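# Retract the sealant gun's plunger rod fully

## Task

Slide the sealant gun's rod back as far as it goes; it only moves back while the small thumb plate on the rod, right behind the handle, is held pushed toward the gun's front. The gun must never enter or cross above the marked areas around either arm's base, must end up lying on the table rather than on anything else, and must stay retracted without the robot holding it. Release the gun, move the grippers away, and then declare that you are done.

## Robot and tools

Robot: two arms, left_arm and right_arm, each with a parallel two-finger gripper. Four cameras: cam_high, cam_low, cam_left_wrist, cam_right_wrist, each 504x504 pixels.

Frames. Poses in results use one shared scene frame: origin on the table top midway between the arms, +x out over the table, +z up, left_arm on the +y side. The words left and right are arm names only, not image sides. Each state line prints, per arm, end_effector_position (metres) and end_effector_quat_wxyz. This point sits between the finger pads, roughly 1 cm behind the tips, and may be printed slightly wrong, more so at long reach. In a gripper's own axes the fingers point along +z and close along y.

Command rows. Every motion command is a row of 14 numbers, each in [-1, 1], always covering both arms even if one stays still: left_arm dx, dy, dz, rx, ry, rz, opening, then right_arm dx, dy, dz, rx, ry, rz, opening. The first six per arm are an offset, not a pose, expressed in that gripper's own axes and counted from the gripper pose shown in the latest result (before any result in the scene, or for later calls in the same reply, from where the robot is when the command starts). 1.0 equals 0.6 m of travel or 180 degrees; rx, ry, rz form a single rotation vector. Opening is absolute: +1 fully open (0.094 m), -1 closed. Zero offsets are not a pause: they pull the arm back to its reference pose. To keep an arm still, send the offset back to where it should be in the first call, zeros afterwards, and always its desired opening.

execute_actions {actions, pictures}. actions holds at most one item. Empty list: just returns state. Action: {"rows": [...], "steps": n}, up to 15 rows and up to 15 steps of 1/30 s (default 15); each row applies for one step, the last row repeats if rows run short, and each row is measured from the same reference pose, not from the prior row. Wait: {"steps": n} with n up to 300, counted from the previous result. pictures (boolean) toggles images. A rejected call sends nothing.

move {target, speed}. target is one 14-number row as above (offsets from the last shown pose). Each gripper travels a straight line toward its target; both finish together, over 0.5 to 10 s, cut off at 10 s. speed is the path top speed in m/s, 0.002 to 0.5, default 0.25; rotation is capped at twice that in rad/s. Openings are sent at the start. Paths ignore obstacles and the other arm; actual grippers lag, drift and can overshoot speed, especially with a nearly straight arm. The result adds a move: line with the ending (done, off_target, moving, held, fault) and limits hit (paced = pose clipped; held = a check blocked some steps, after which the arm may surge), plus each gripper's distance to its target. If only one arm is named, the other finished fine.

wait {seconds}: 0 to 10 s, sends nothing new.

zoom_image {camera, region}: region [x0, y0, x1, y1] in pixels of that camera's latest image, origin at top left, at most 504 by 504.

finished_scene {scene}: ends the current scene (give its number) and grades it; irreversible. Call it only when the rod is fully back, the gun rests alone on the table, and the grippers are open and away. Replying without any tool call also ends things.

Controller behaviour. Each step the commanded pose is clipped to within 70 mm and 16 degrees of the measured pose, then reached by damped inverse kinematics, favouring position over orientation. After an action the arm continues only to its last clipped pose, so check the result and send the remainder. Joint friction can leave the gripper up to about 31 mm short; smaller commands may do nothing. Elbows never fully straighten. Joint ranges (rad), base to gripper: waist -2.618 to 3.054, shoulder 0 to 3.142, elbow 0 to 3.142, wrist pitch -1.571 to 1.571, wrist yaw -1.571 to 1.571, wrist roll -2.094 to 2.094. A pose unreachable line means the clearance check altered or blocked that arm's command; HELD marks steps not sent. A Hand target line shows where each gripper is currently being driven. The simulation keeps running while you think.

Gripping. grip_measured is the measured finger opening on the command scale (the last joint value gives metres), each gripper off by up to about 1 mm. To hold, command below grip_measured: about 0.03 below is firm, less is gentler. Pads push about 50 to 62 N, less on thin parts under 2 mm.

Strategy hint: one gripper can hold the gun body or handle while the other presses the thumb plate forward and, keeping it pressed, draws the rod rearward.

Avoid: the gun touching or passing above the marked base zones; anything leaving the table; the gun ending on another object; arms colliding or pressing each other; fast impacts and deep pushes past contact (harder hits); drops and slips. Loose objects may occasionally get nudged by outside pushes. Motor heat rises while holding loads: MOTOR HOT appears at 75 °C, 90 °C stops that arm for 10 s, 100 °C makes it go limp and fall (OVER-TEMPERATURE FAULT). Release loads when not needed and move smoothly.

Each tool is called after ">>>" by a JSON object that holds its "name" and its "arguments", one argument or row to a line.

## Session

>>> {"name": "execute_actions", "arguments": {
  "actions": []
}}

Scene clock: 0.00 s of 4150.00 s.
left_arm: end_effector_position=(+0.4536, +0.0401, +0.1650) grip_measured=+1.000 end_effector_quat_wxyz=(+0.475, +0.796, +0.328, +0.181) | right_arm: end_effector_position=(+0.4056, -0.4671, +0.1182) grip_measured=+1.000 end_effector_quat_wxyz=(+0.311, +0.154, +0.857, -0.380)
Joint positions: left_arm=[-0.589  2.003  1.493 -0.027  0.333  1.735  0.094] | right_arm=[-0.335  1.829  1.139 -0.085  0.737 -0.125  0.094]
Joint velocities: left_arm=[ 0.002  0.002 -0.017  0.051  0.022 -0.022  0.   ] | right_arm=[-0.012  0.002 -0.007 -0.051  0.007  0.007  0.   ]
Hand target (left_arm): +0.454, +0.040, +0.165; +0.475, +0.796, +0.328, +0.181
Hand target (right_arm): +0.406, -0.467, +0.118; +0.311, +0.154, +0.857, -0.380

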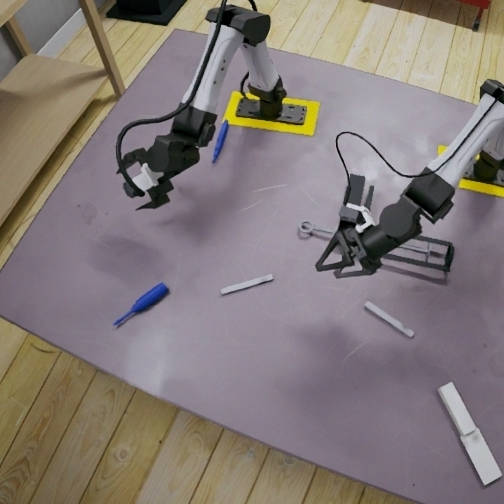

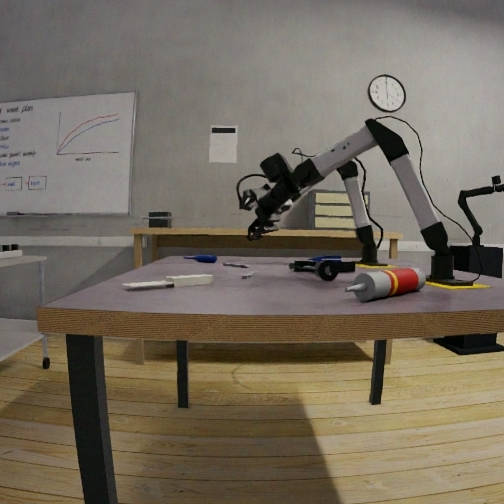

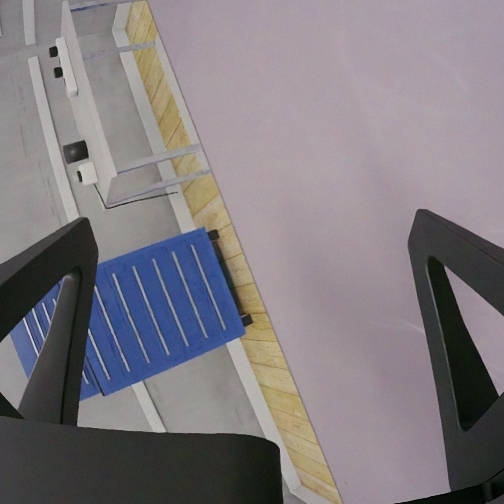

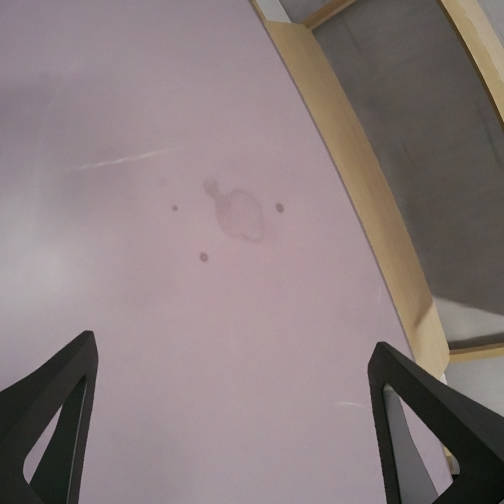

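>>> {"name": "zoom_image", "arguments": {
  "camera": "cam_high",
  "region": [280, 150, 480, 300]
}}

>>> {"name": "zoom_image", "arguments": {
  "camera": "cam_low",
  "region": [260, 230, 400, 300]
}}

Region (280, 150, 480, 300) of cam_high's 504x504 image, scaled by 2.520, with more detail than that image has; it fills the top 378 rows of this view, and the rest is white.

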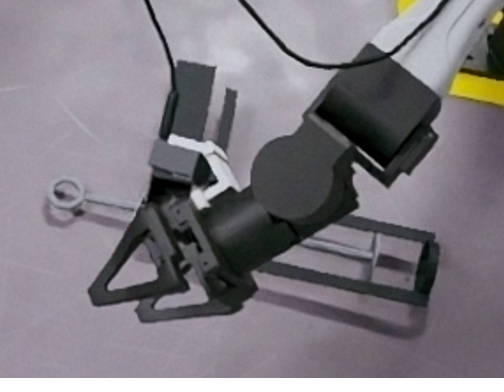

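Region (260, 230, 400, 300) of cam_low's 504x504 image, scaled by 3.600, with more detail than that image has.

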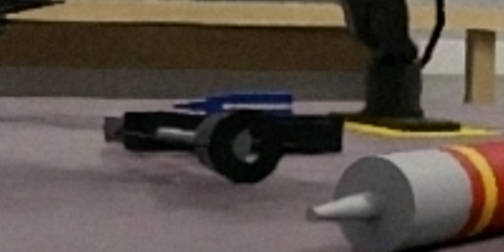

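>>> {"name": "move", "arguments": {
  "target": [-0.2113,-0.0327,-0.2388,0.1508,0.3959,-0.6635,1,0.056,0.1097,-0.4512,-0.2544,0.2082,-0.1031,1],
  "speed": 0.35
}}

Scene clock: 43.33 s of 4150.00 s.
left_arm: end_effector_position=(+0.2750, +0.0449, +0.2198) grip_measured=+1.000 end_effector_quat_wxyz=(+0.095, +0.015, +0.992, -0.077) | right_arm: end_effector_position=(+0.3040, -0.2266, +0.1933) grip_measured=+1.000 end_effector_quat_wxyz=(+0.028, -0.001, +1.000, -0.002)
Joint positions: left_arm=[-0.89   2.07   2.295 -1.55  -0.009 -0.703  0.094] | right_arm=[-0.008  1.804  1.838 -1.551  0.014  0.166  0.094]
Joint velocities: left_arm=[ 0.012  0.017  0.002  0.007 -0.007 -0.066  0.   ] | right_arm=[-0.002  0.007 -0.002 -0.007 -0.081 -0.007  0.   ]
Hand target (left_arm): +0.271, +0.051, +0.222; +0.088, +0.007, +0.993, -0.079
Hand target (right_arm): +0.301, -0.222, +0.200; +0.033, -0.004, +0.999, +0.002
Off the commanded pose (left_arm): 0.007 m, 14 deg.
Off the commanded pose (right_arm): 0.010 m, 3 deg.
joint sent to its limit (left arm) — the command would take joint 4 (wrist pitch) past its lower limit, so that joint was sent only as far as its limit.
joint sent to its limit (right arm) — the command would take joint 4 (wrist pitch) past its lower limit, so that joint was sent only as far as its limit.
After step 90, 36.10 s passed at rest.
move: off_target (left_arm, right_arm); limits=paced

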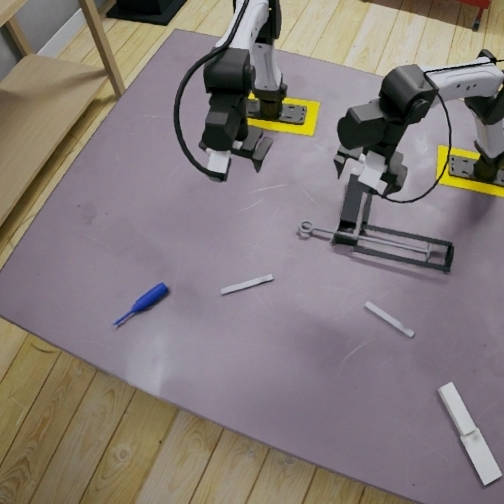

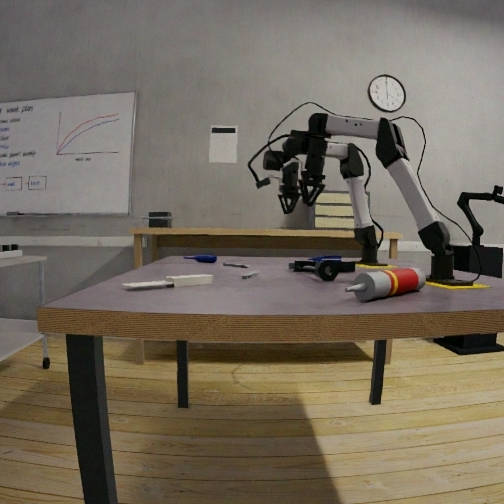

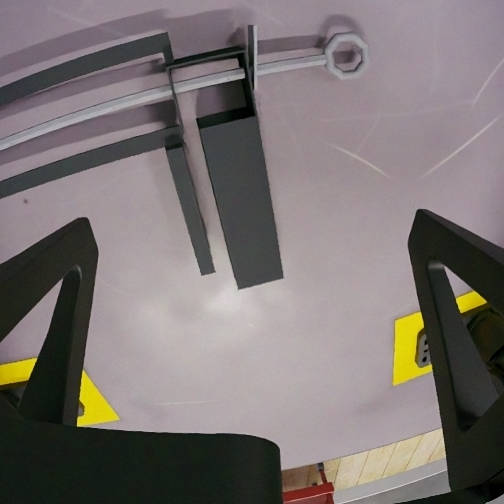

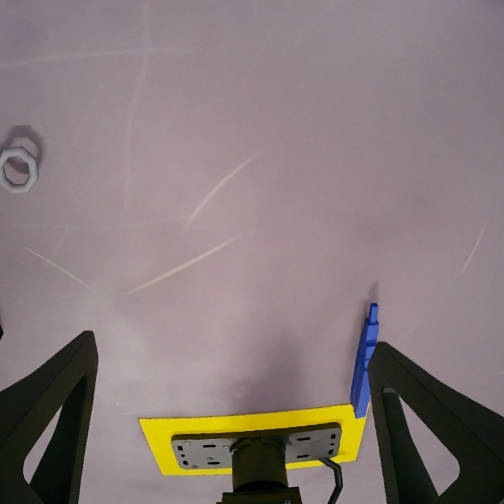

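>>> {"name": "zoom_image", "arguments": {
  "camera": "cam_left_wrist",
  "region": [140, 0, 390, 180]
}}

>>> {"name": "zoom_image", "arguments": {
  "camera": "cam_high",
  "region": [290, 180, 410, 270]
}}

Region (140, 0, 390, 180) of cam_left_wrist's 504x504 image, scaled by 2.016, with more detail than that image has; it fills the top 363 rows of this view, and the rest is white.

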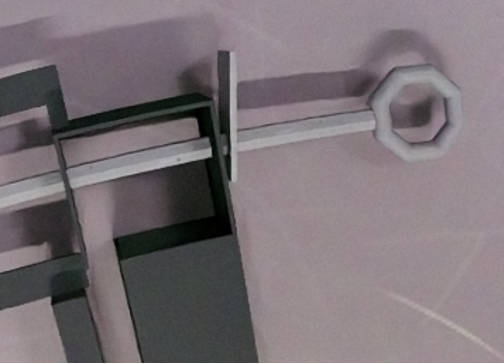

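Region (290, 180, 410, 270) of cam_high's 504x504 image, scaled by 4.200, with more detail than that image has; it fills the top 378 rows of this view, and the rest is white.

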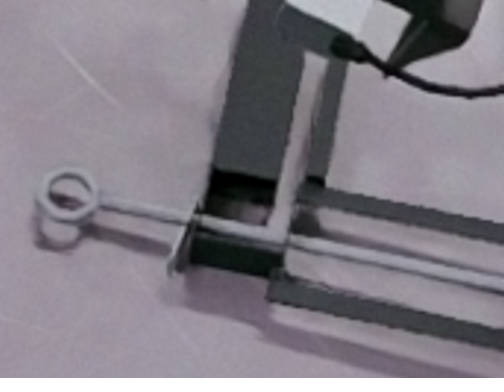

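>>> {"name": "move", "arguments": {
  "target": [-0.0588,-0.0287,0.1875,-0.049,0.0607,-0.0096,1,-0.06,0.02,0.1,0,0.018,0,1],
  "speed": 0.3
}}

Scene clock: 93.20 s of 4150.00 s.
left_arm: end_effector_position=(+0.3247, +0.0099, +0.1079) grip_measured=+1.000 end_effector_quat_wxyz=(+0.038, +0.007, +0.999, -0.028) | right_arm: end_effector_position=(+0.3376, -0.2205, +0.1326) grip_measured=+1.000 end_effector_quat_wxyz=(-0.012, +0.001, +1.000, -0.008)
Joint positions: left_arm=[-0.875  2.488  2.565 -1.554 -0.007 -0.705  0.094] | right_arm=[-0.008  1.986  1.838 -1.449  0.012  0.172  0.094]
Joint velocities: left_arm=[ 0.002  0.012 -0.007 -0.037 -0.022  0.007  0.   ] | right_arm=[-0.002  0.012 -0.007 -0.022 -0.007  0.007  0.   ]
Hand target (left_arm): +0.327, +0.010, +0.118; +0.045, +0.002, +0.998, -0.039
Hand target (right_arm): +0.343, -0.214, +0.135; -0.000, -0.001, +1.000, -0.003
Off the commanded pose (left_arm): 0.013 m, 5 deg.
Off the commanded pose (right_arm): 0.009 m, 2 deg.
joint sent to its limit (left arm) — the command would take joint 4 (wrist pitch) past its lower limit, so that joint was sent only as far as its limit.
After step 90, 45.90 s passed at rest.
move: off_target (left_arm)

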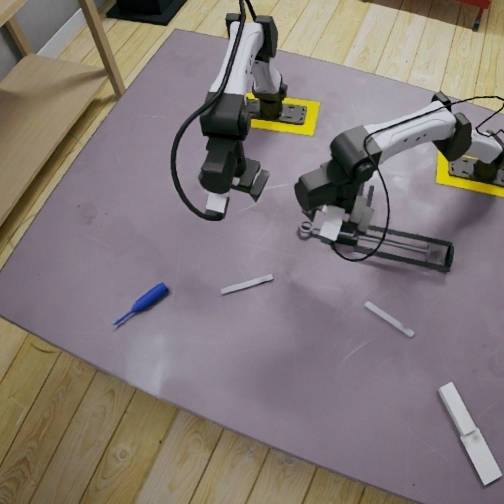

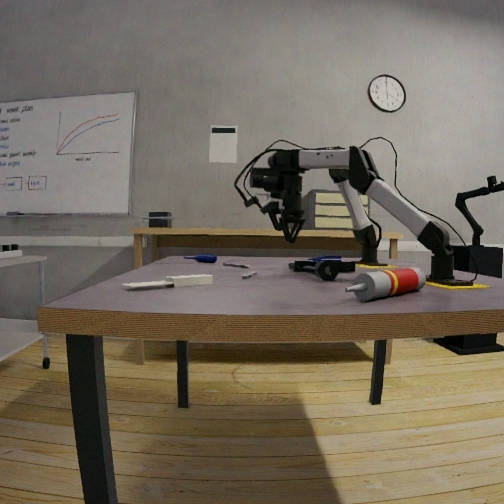

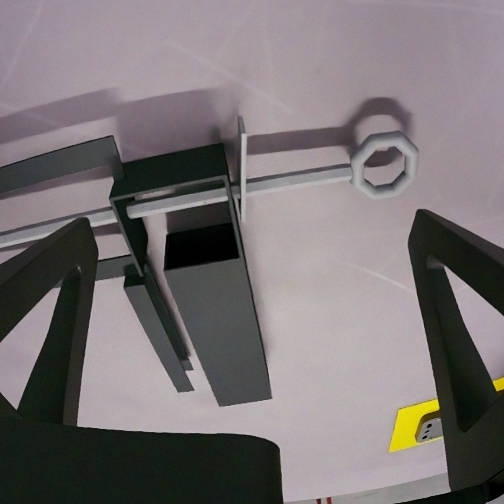

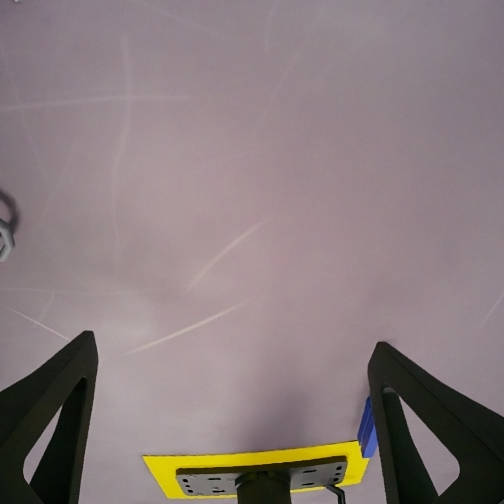

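>>> {"name": "move", "arguments": {
  "target": [0.0375,0.007,0.052,0,0,-0.06,-0.15,0.03,0.1,0.055,-0.169,-0.142,-0.536,0.3],
  "speed": 0.35
}}

Scene clock: 127.73 s of 4150.00 s.
left_arm: end_effector_position=(+0.3076, +0.0141, +0.0700) grip_measured=-0.148 end_effector_quat_wxyz=(+0.030, -0.088, +0.995, -0.027) | right_arm: end_effector_position=(+0.3134, -0.1574, +0.0981) grip_measured=+0.302 end_effector_quat_wxyz=(-0.178, +0.731, -0.617, -0.232)
Joint positions: left_arm=[-0.891  2.347  2.16  -1.303 -0.007 -0.912  0.04 ] | right_arm=[-0.096  1.968  1.558 -1.252 -0.587 -1.686  0.061]
Joint velocities: left_arm=[-0.002 -0.017  0.027  0.066 -0.051  0.007 -0.001] | right_arm=[ 0.002  0.002 -0.007 -0.022  0.022  0.007  0.001]
Hand target (left_arm): +0.304, +0.012, +0.075; +0.035, -0.087, +0.995, -0.032
Hand target (right_arm): +0.318, -0.160, +0.099; -0.180, +0.728, -0.618, -0.235
Off the commanded pose (left_arm): 0.006 m, 1 deg.
Off the commanded pose (right_arm): 0.007 m, 1 deg.
After step 90, 28.27 s passed at rest.
move: done

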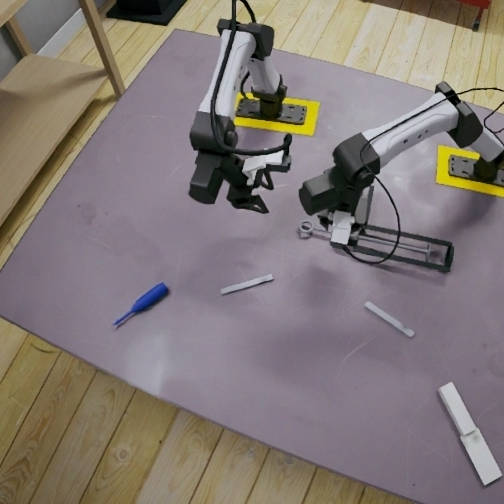

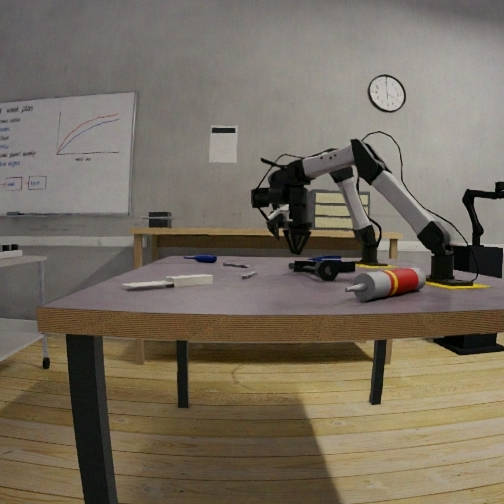

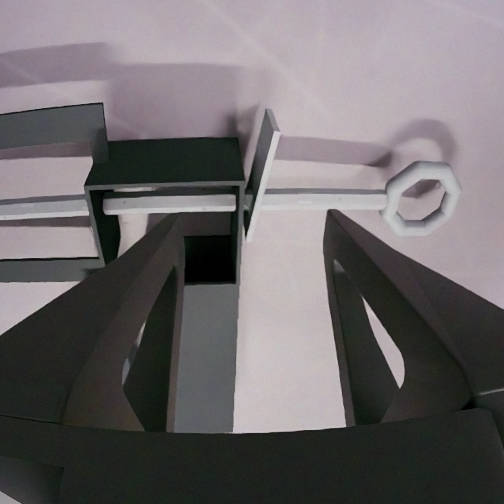

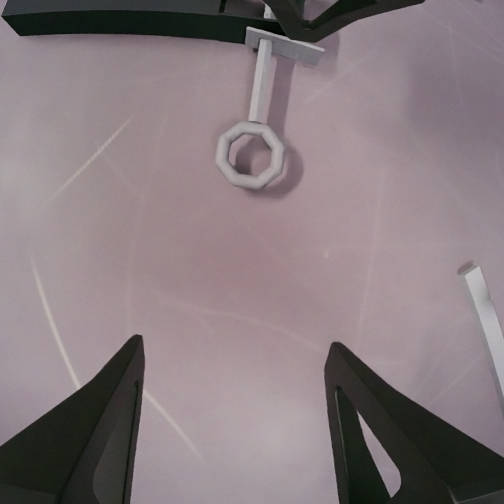

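>>> {"name": "zoom_image", "arguments": {
  "camera": "cam_low",
  "region": [260, 210, 370, 290]
}}

Region (260, 210, 370, 290) of cam_low's 504x504 image, scaled by 4.582, with more detail than that image has; it fills the top 367 rows of this view, and the rest is white.

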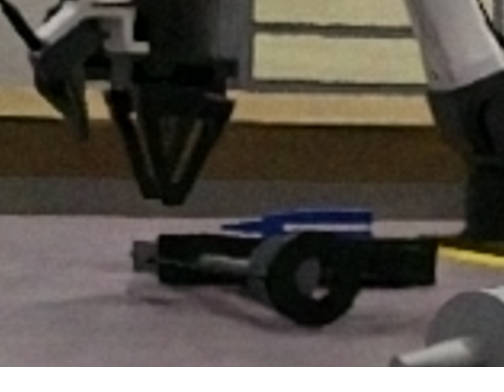

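>>> {"name": "move", "arguments": {
  "target": [0.024,0.0,0.018,0,0,0,-0.15,-0.0155,-0.017,0.094,0,-0.139,0,0.3],
  "speed": 0.2
}}

Scene clock: 161.83 s of 4150.00 s.
left_arm: end_effector_position=(+0.2976, +0.0129, +0.0542) grip_measured=-0.148 end_effector_quat_wxyz=(+0.025, -0.089, +0.995, -0.023) | right_arm: end_effector_position=(+0.3156, -0.1129, +0.0628) grip_measured=+0.302 end_effector_quat_wxyz=(-0.304, +0.669, -0.560, -0.382)
Joint positions: left_arm=[-0.908  2.327  2.063 -1.239 -0.007 -0.931  0.04 ] | right_arm=[-0.112  2.146  1.454 -1.098 -1.006 -1.804  0.061]
Joint velocities: left_arm=[ 0.017  0.012 -0.007 -0.066 -0.037 -0.066 -0.001] | right_arm=[-0.007  0.012 -0.012 -0.022  0.007  0.037 -0.   ]
Hand target (left_arm): +0.294, +0.011, +0.059; +0.029, -0.088, +0.995, -0.027
Hand target (right_arm): +0.314, -0.116, +0.057; -0.306, +0.664, -0.563, -0.386
Off the commanded pose (left_arm): 0.006 m, 1 deg.
Off the commanded pose (right_arm): 0.008 m, 1 deg.
After step 90, 29.43 s passed at rest.
move: done

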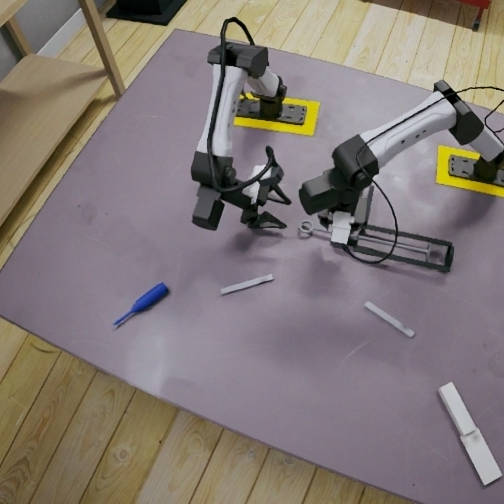

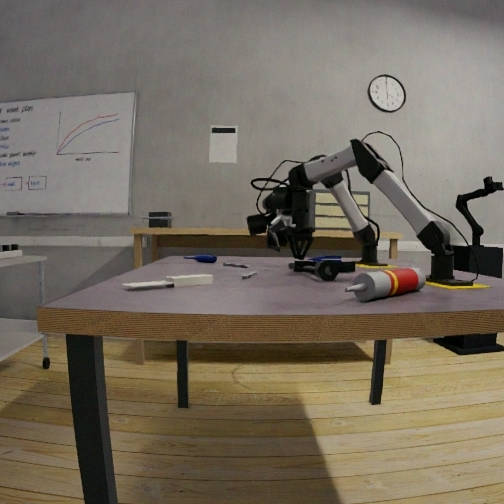

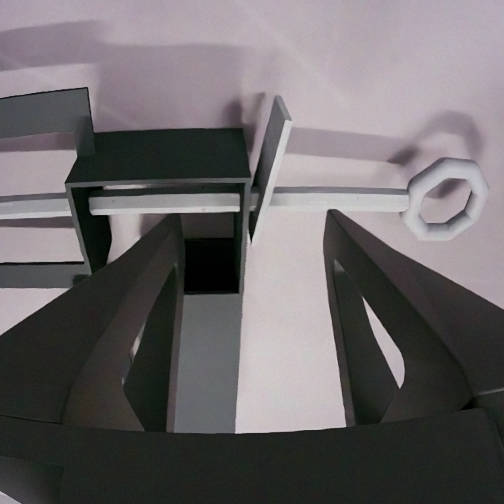

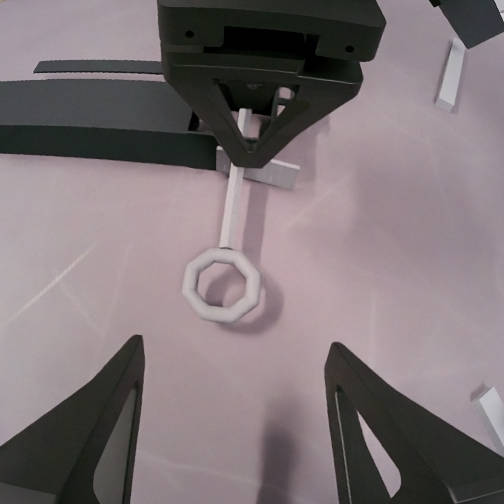

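>>> {"name": "zoom_image", "arguments": {
  "camera": "cam_right_wrist",
  "region": [160, 70, 340, 250]
}}

Region (160, 70, 340, 250) of cam_right_wrist's 504x504 image, scaled by 2.800, with more detail than that image has.

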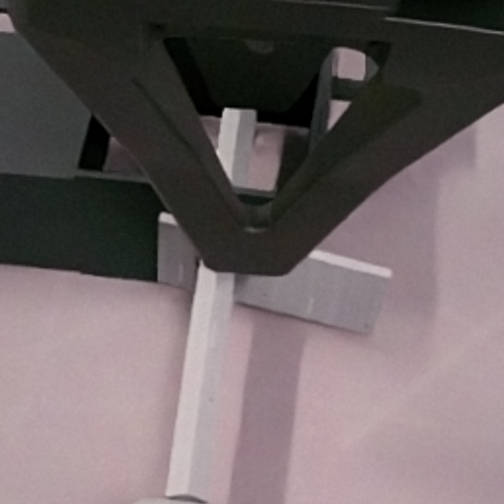

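>>> {"name": "move", "arguments": {
  "target": [0.0,0.0,0.018,0,-0.045,0,-0.15,0,0.008,0.04,0,0,0,0.3],
  "speed": 0.08
}}

>>> {"name": "zoom_image", "arguments": {
  "camera": "cam_right_wrist",
  "region": [150, 70, 350, 270]
}}

Scene clock: 194.27 s of 4150.00 s.
left_arm: end_effector_position=(+0.2991, +0.0132, +0.0399) grip_measured=-0.148 end_effector_quat_wxyz=(+0.086, -0.090, +0.992, -0.013) | right_arm: end_effector_position=(+0.3107, -0.0976, +0.0459) grip_measured=+0.302 end_effector_quat_wxyz=(-0.300, +0.666, -0.565, -0.383)
Joint positions: left_arm=[-0.945  2.264  1.889 -1.065 -0.116 -0.964  0.04 ] | right_arm=[-0.069  2.146  1.385 -0.963 -1.009 -1.711  0.061]
Joint velocities: left_arm=[-0.017 -0.007  0.017  0.066 -0.037 -0.022 -0.   ] | right_arm=[ 0.002  0.012 -0.017 -0.007 -0.007  0.037  0.001]
Hand target (left_arm): +0.298, +0.012, +0.044; +0.095, -0.091, +0.991, -0.017
Hand target (right_arm): +0.307, -0.094, +0.051; -0.304, +0.669, -0.560, -0.382
Off the commanded pose (left_arm): 0.004 m, 1 deg.
Off the commanded pose (right_arm): 0.007 m, 1 deg.
After step 90, 28.10 s passed at rest.
move: done

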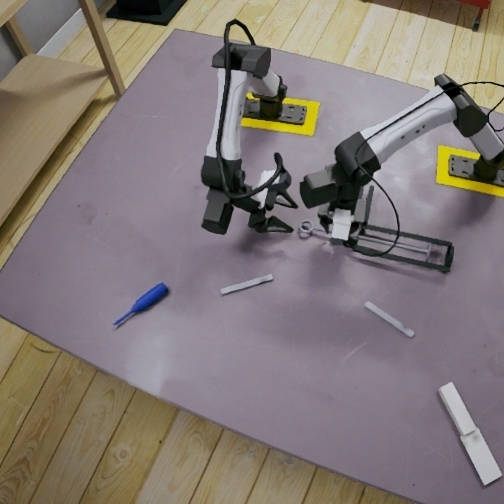

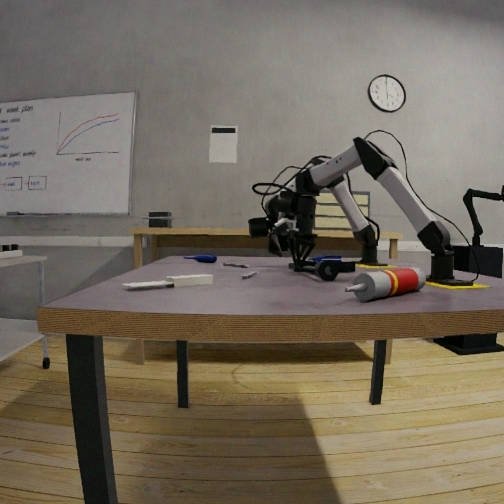

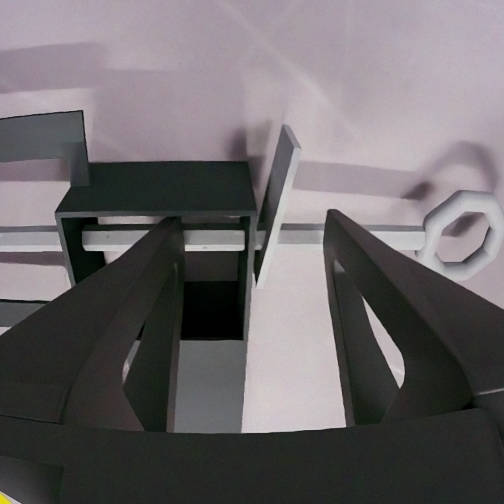

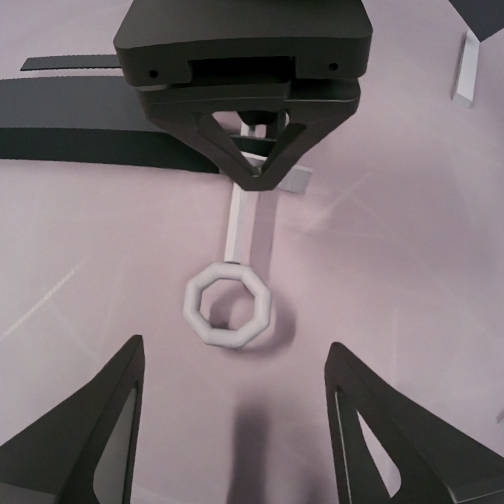

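Region (150, 70, 350, 270) of cam_right_wrist's 504x504 image, scaled by 2.520, with more detail than that image has.

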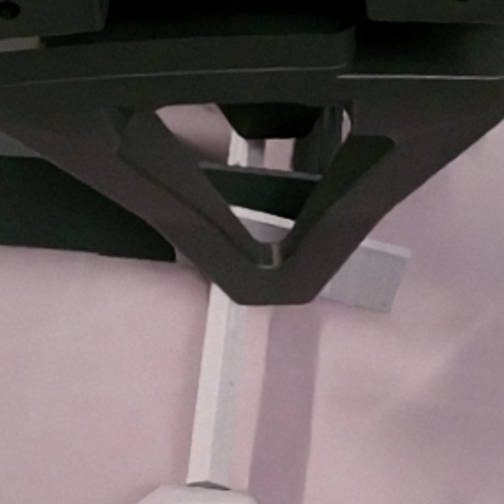

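>>> {"name": "move", "arguments": {
  "target": [0.009,-0.002,0.016,0,0,0,-0.15,0,0,0,0,0,0,0.3],
  "speed": 0.04
}}

>>> {"name": "zoom_image", "arguments": {
  "camera": "cam_right_wrist",
  "region": [150, 70, 350, 270]
}}

Scene clock: 204.00 s of 4150.00 s.
left_arm: end_effector_position=(+0.3004, +0.0123, +0.0393) grip_measured=-0.148 end_effector_quat_wxyz=(+0.089, -0.092, +0.992, -0.015) | right_arm: end_effector_position=(+0.3110, -0.0975, +0.0458) grip_measured=+0.302 end_effector_quat_wxyz=(-0.300, +0.666, -0.565, -0.383)
Joint positions: left_arm=[-0.945  2.264  1.885 -1.054 -0.118 -0.966  0.04 ] | right_arm=[-0.069  2.146  1.385 -0.961 -1.009 -1.71   0.061]
Joint velocities: left_arm=[-0.012 -0.012  0.002  0.007  0.095 -0.007  0.   ] | right_arm=[ 0.002  0.007  0.002 -0.066  0.081  0.066  0.001]
Hand target (left_arm): +0.296, +0.011, +0.030; +0.086, -0.091, +0.992, -0.013
Hand target (right_arm): +0.311, -0.098, +0.046; -0.300, +0.666, -0.565, -0.383
Off the commanded pose (left_arm): 0.011 m, 0 deg.
Off the commanded pose (right_arm): 0.000 m, 0 deg.
After step 90, 6.03 s passed at rest.
move: off_target (left_arm)

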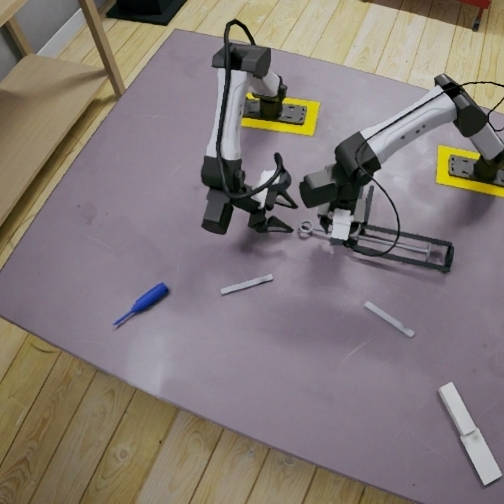

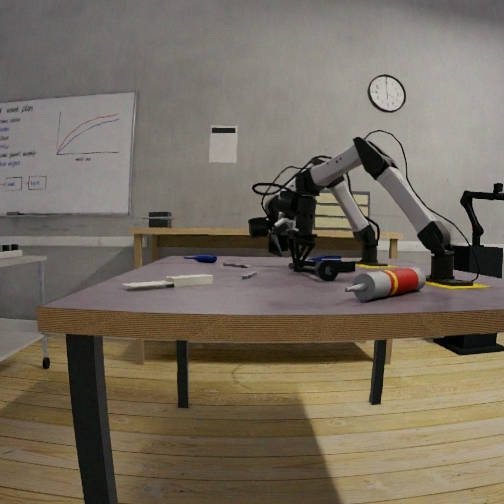

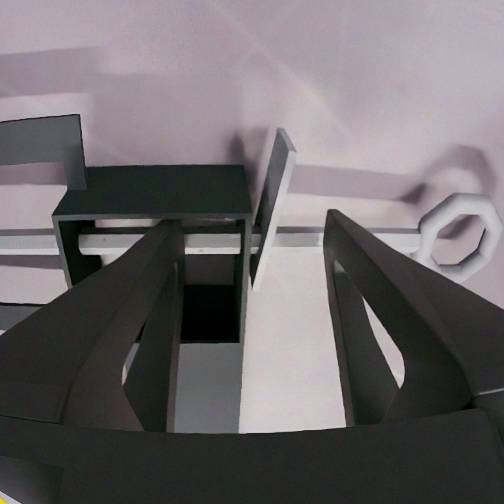

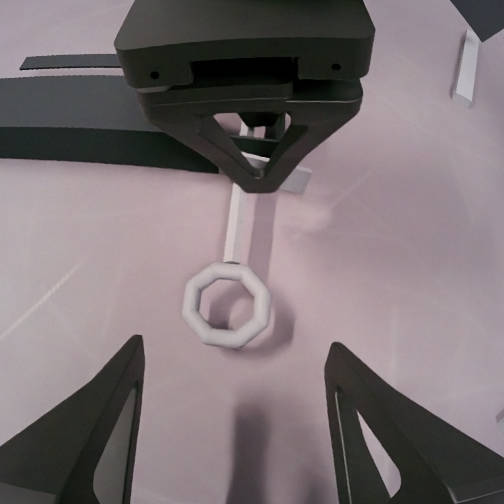

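Region (150, 70, 350, 270) of cam_right_wrist's 504x504 image, scaled by 2.520, with more detail than that image has.

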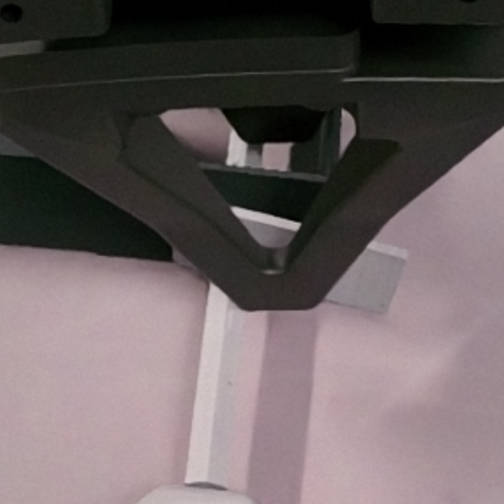

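>>> {"name": "move", "arguments": {
  "target": [0.02,0.003,0.026,0,0,0,-0.15,0,0,0,0,0,0,0.3],
  "speed": 0.05
}}

>>> {"name": "zoom_image", "arguments": {
  "camera": "cam_right_wrist",
  "region": [150, 70, 350, 270]
}}

Scene clock: 213.10 s of 4150.00 s.
left_arm: end_effector_position=(+0.3000, +0.0125, +0.0393) grip_measured=-0.148 end_effector_quat_wxyz=(+0.103, -0.093, +0.990, -0.021) | right_arm: end_effector_position=(+0.3110, -0.0975, +0.0458) grip_measured=+0.302 end_effector_quat_wxyz=(-0.300, +0.666, -0.565, -0.383)
Joint positions: left_arm=[-0.951  2.236  1.834 -1.006 -0.133 -0.973  0.04 ] | right_arm=[-0.069  2.146  1.385 -0.961 -1.009 -1.71   0.061]
Joint velocities: left_arm=[-0.002 -0.002 -0.017 -0.007 -0.11   0.007 -0.001] | right_arm=[-0.007 -0.012 -0.002  0.081 -0.007 -0.022  0.   ]
Hand target (left_arm): +0.291, +0.012, +0.022; +0.089, -0.092, +0.992, -0.015
Hand target (right_arm): +0.311, -0.098, +0.046; -0.300, +0.666, -0.565, -0.383
Off the commanded pose (left_arm): 0.020 m, 2 deg.
Off the commanded pose (right_arm): 0.000 m, 0 deg.
After step 90, 5.40 s passed at rest.
move: off_target (left_arm)

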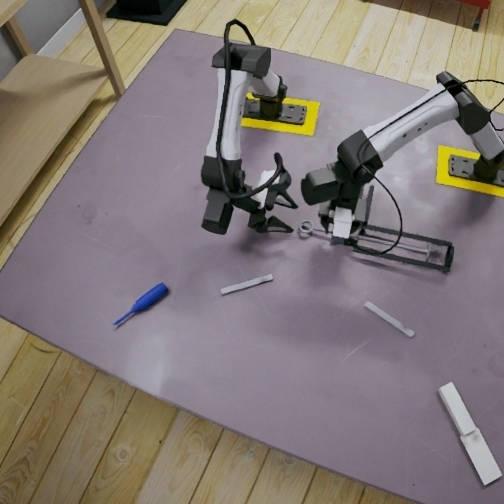

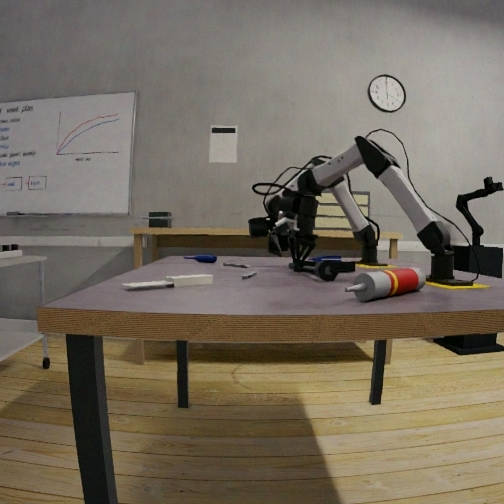

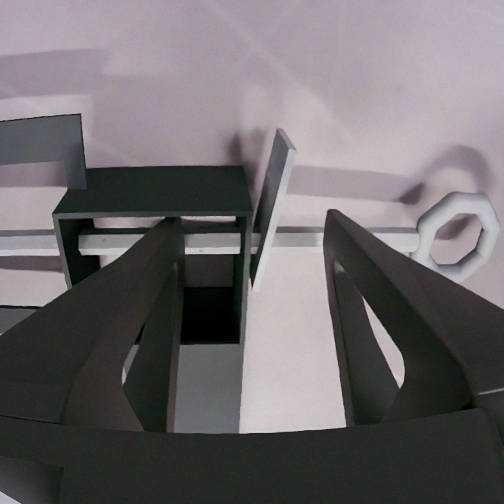

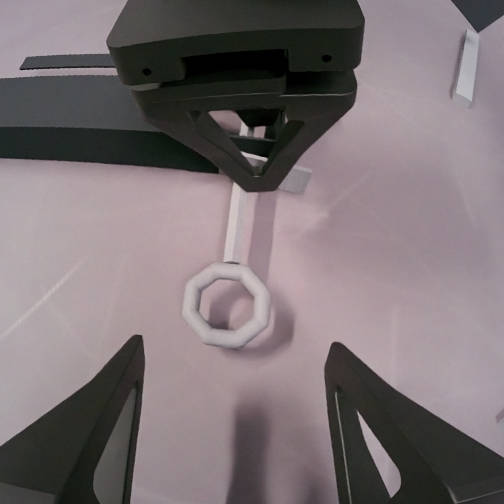

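Region (150, 70, 350, 270) of cam_right_wrist's 504x504 image, scaled by 2.520, with more detail than that image has.

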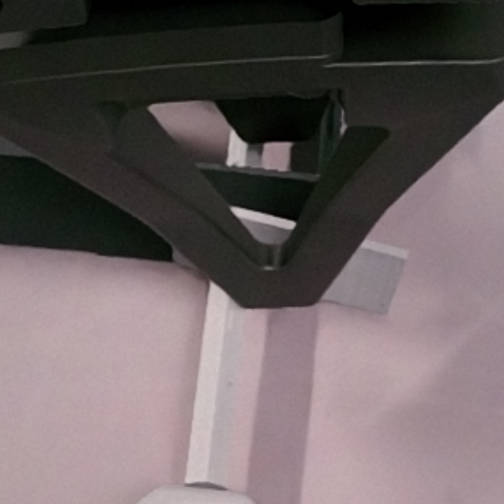

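>>> {"name": "move", "arguments": {
  "target": [-0.012,0.0,0.008,0,0,0,-0.15,0,0,0,0,0,0,0.3],
  "speed": 0.03
}}

>>> {"name": "zoom_image", "arguments": {
  "camera": "cam_right_wrist",
  "region": [150, 70, 350, 270]
}}

Scene clock: 220.47 s of 4150.00 s.
left_arm: end_effector_position=(+0.3004, +0.0124, +0.0405) grip_measured=-0.148 end_effector_quat_wxyz=(+0.103, -0.091, +0.990, -0.021) | right_arm: end_effector_position=(+0.3110, -0.0975, +0.0458) grip_measured=+0.302 end_effector_quat_wxyz=(-0.300, +0.666, -0.565, -0.383)
Joint positions: left_arm=[-0.95   2.235  1.837 -1.008 -0.132 -0.967  0.04 ] | right_arm=[-0.069  2.146  1.385 -0.961 -1.009 -1.71   0.061]
Joint velocities: left_arm=[ 0.007 -0.017 -0.007  0.037 -0.11   0.081  0.   ] | right_arm=[-0.012  0.002  0.007  0.037 -0.007  0.037 -0.001]
Hand target (left_arm): +0.308, +0.014, +0.036; +0.103, -0.093, +0.990, -0.021
Hand target (right_arm): +0.311, -0.098, +0.046; -0.300, +0.666, -0.565, -0.383
Off the commanded pose (left_arm): 0.009 m, 0 deg.
Off the commanded pose (right_arm): 0.000 m, 0 deg.
After step 90, 3.67 s passed at rest.
move: done

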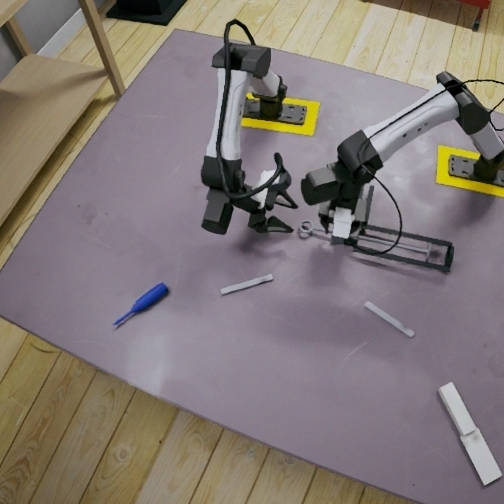

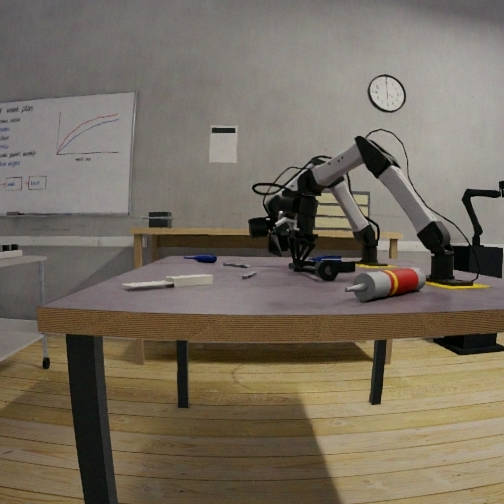

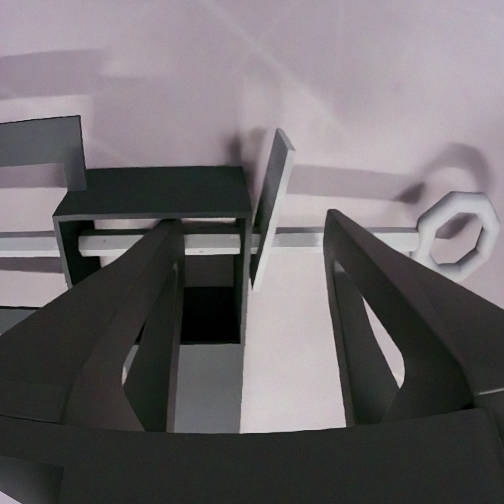

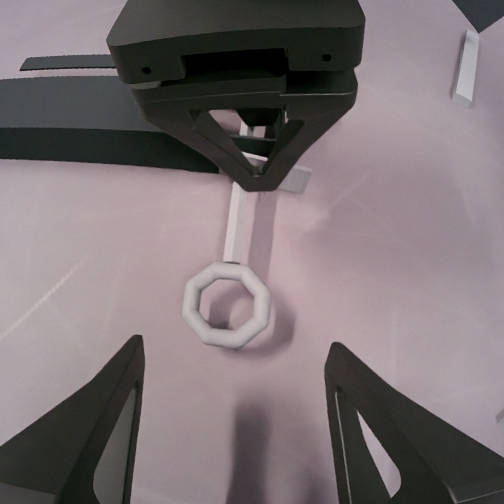

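Region (150, 70, 350, 270) of cam_right_wrist's 504x504 image, scaled by 2.520, with more detail than that image has.

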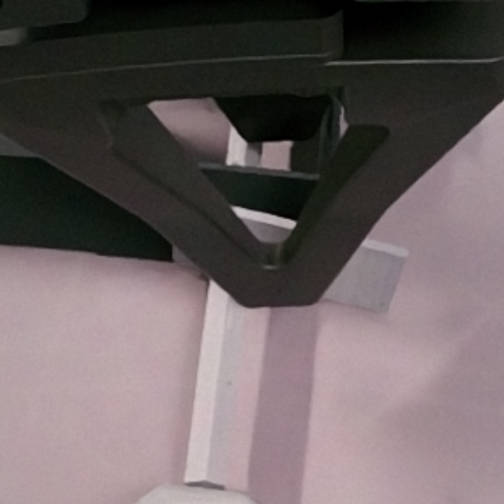

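>>> {"name": "move", "arguments": {
  "target": [0,0,0.004,0,0,0,-0.8,0.003,0.006,0.06,0,0,0,0.3],
  "speed": 0.05
}}

Scene clock: 228.83 s of 4150.00 s.
left_arm: end_effector_position=(+0.3008, +0.0115, +0.0406) grip_measured=-0.795 end_effector_quat_wxyz=(+0.103, -0.090, +0.990, -0.023) | right_arm: end_effector_position=(+0.3069, -0.0722, +0.0265) grip_measured=+0.302 end_effector_quat_wxyz=(-0.301, +0.666, -0.568, -0.379)
Joint positions: left_arm=[-0.95   2.235  1.837 -1.004 -0.13  -0.965  0.01 ] | right_arm=[ 0.002  2.146  1.303 -0.751 -1.01  -1.564  0.061]
Joint velocities: left_arm=[-0.002 -0.002  0.012 -0.007 -0.007 -0.051  0.   ] | right_arm=[-0.012 -0.012 -0.007 -0.022 -0.066  0.051  0.   ]
Hand target (left_arm): +0.301, +0.012, +0.038; +0.103, -0.091, +0.990, -0.021
Hand target (right_arm): +0.302, -0.069, +0.026; -0.300, +0.666, -0.566, -0.382
Off the commanded pose (left_arm): 0.003 m, 0 deg.
Off the commanded pose (right_arm): 0.006 m, 1 deg.
After step 90, 4.13 s passed at rest.
move: done

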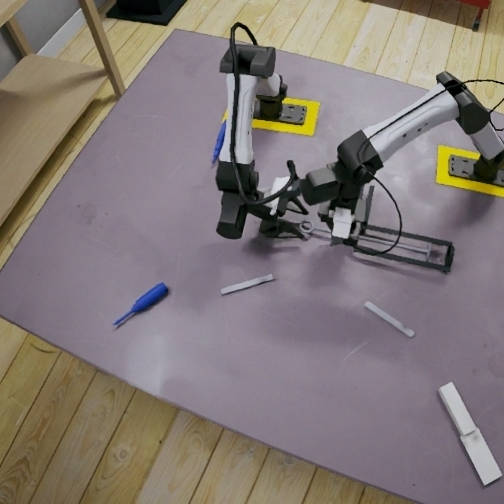

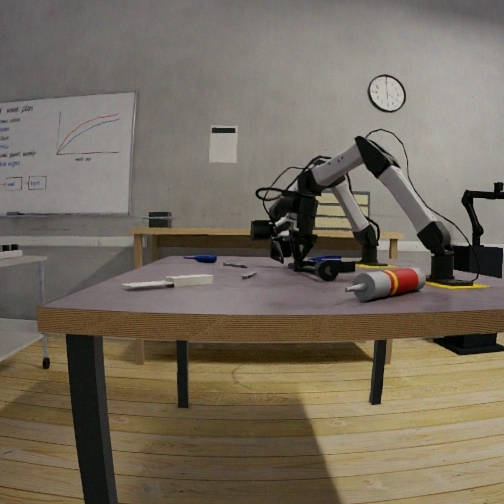

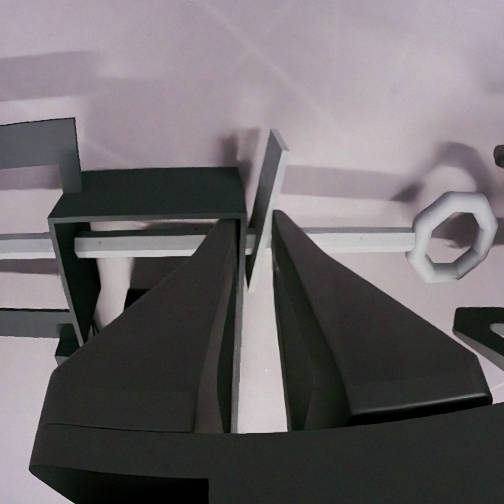

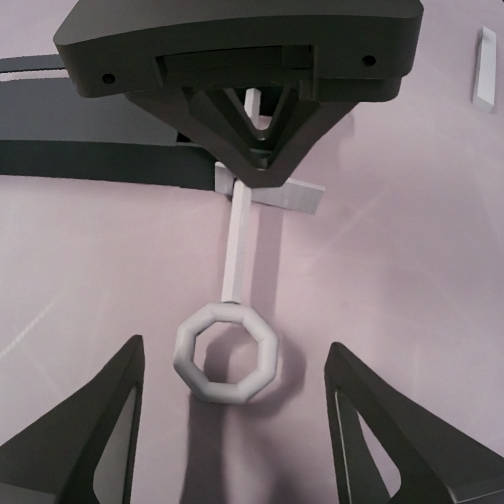

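>>> {"name": "move", "arguments": {
  "target": [0,0,0.0,0,0,0,-0.93,-0.01,0.012,0.028,0,0,0,0.3],
  "speed": 0.05
}}

Scene clock: 239.80 s of 4150.00 s.
left_arm: end_effector_position=(+0.3004, +0.0132, +0.0405) grip_measured=-0.913 end_effector_quat_wxyz=(+0.104, -0.088, +0.991, -0.019) | right_arm: end_effector_position=(+0.2996, -0.0592, +0.0167) grip_measured=+0.302 end_effector_quat_wxyz=(-0.295, +0.661, -0.573, -0.383)
Joint positions: left_arm=[-0.95   2.235  1.837 -1.01  -0.136 -0.961  0.004] | right_arm=[ 0.04   2.146  1.254 -0.653 -1.01  -1.482  0.061]
Joint velocities: left_arm=[ 0.002  0.002  0.007  0.022 -0.066 -0.007 -0.   ] | right_arm=[-0.007  0.002  0.007 -0.007  0.022  0.037  0.001]
Hand target (left_arm): +0.301, +0.012, +0.041; +0.103, -0.090, +0.990, -0.023
Hand target (right_arm): +0.297, -0.056, +0.023; -0.301, +0.666, -0.568, -0.379
Off the commanded pose (left_arm): 0.002 m, 1 deg.
Off the commanded pose (right_arm): 0.007 m, 1 deg.
After step 90, 7.07 s passed at rest.
move: done

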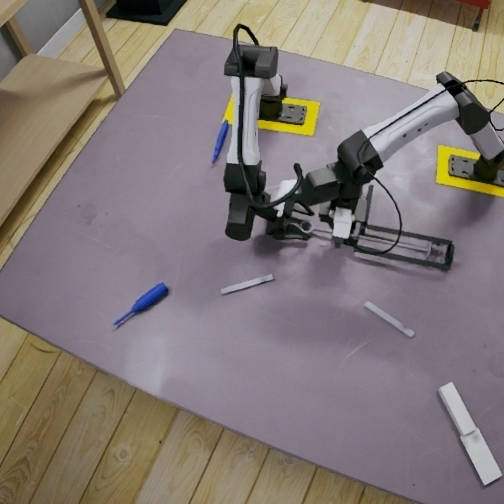

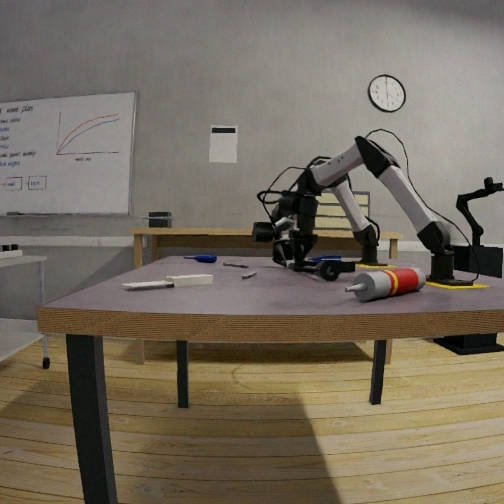

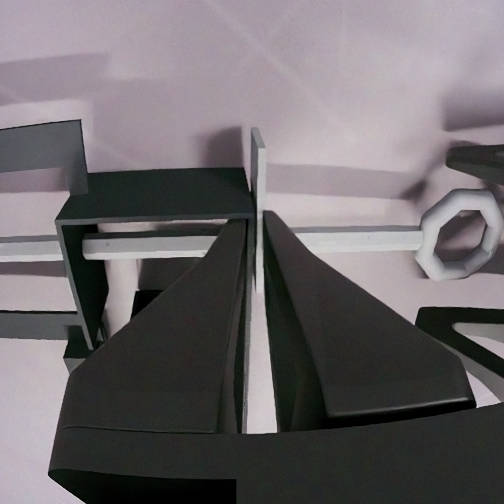

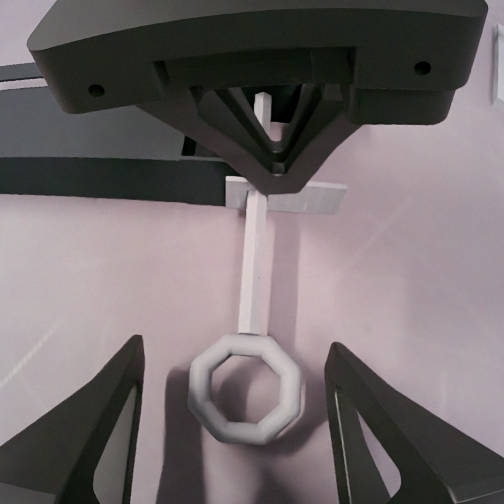

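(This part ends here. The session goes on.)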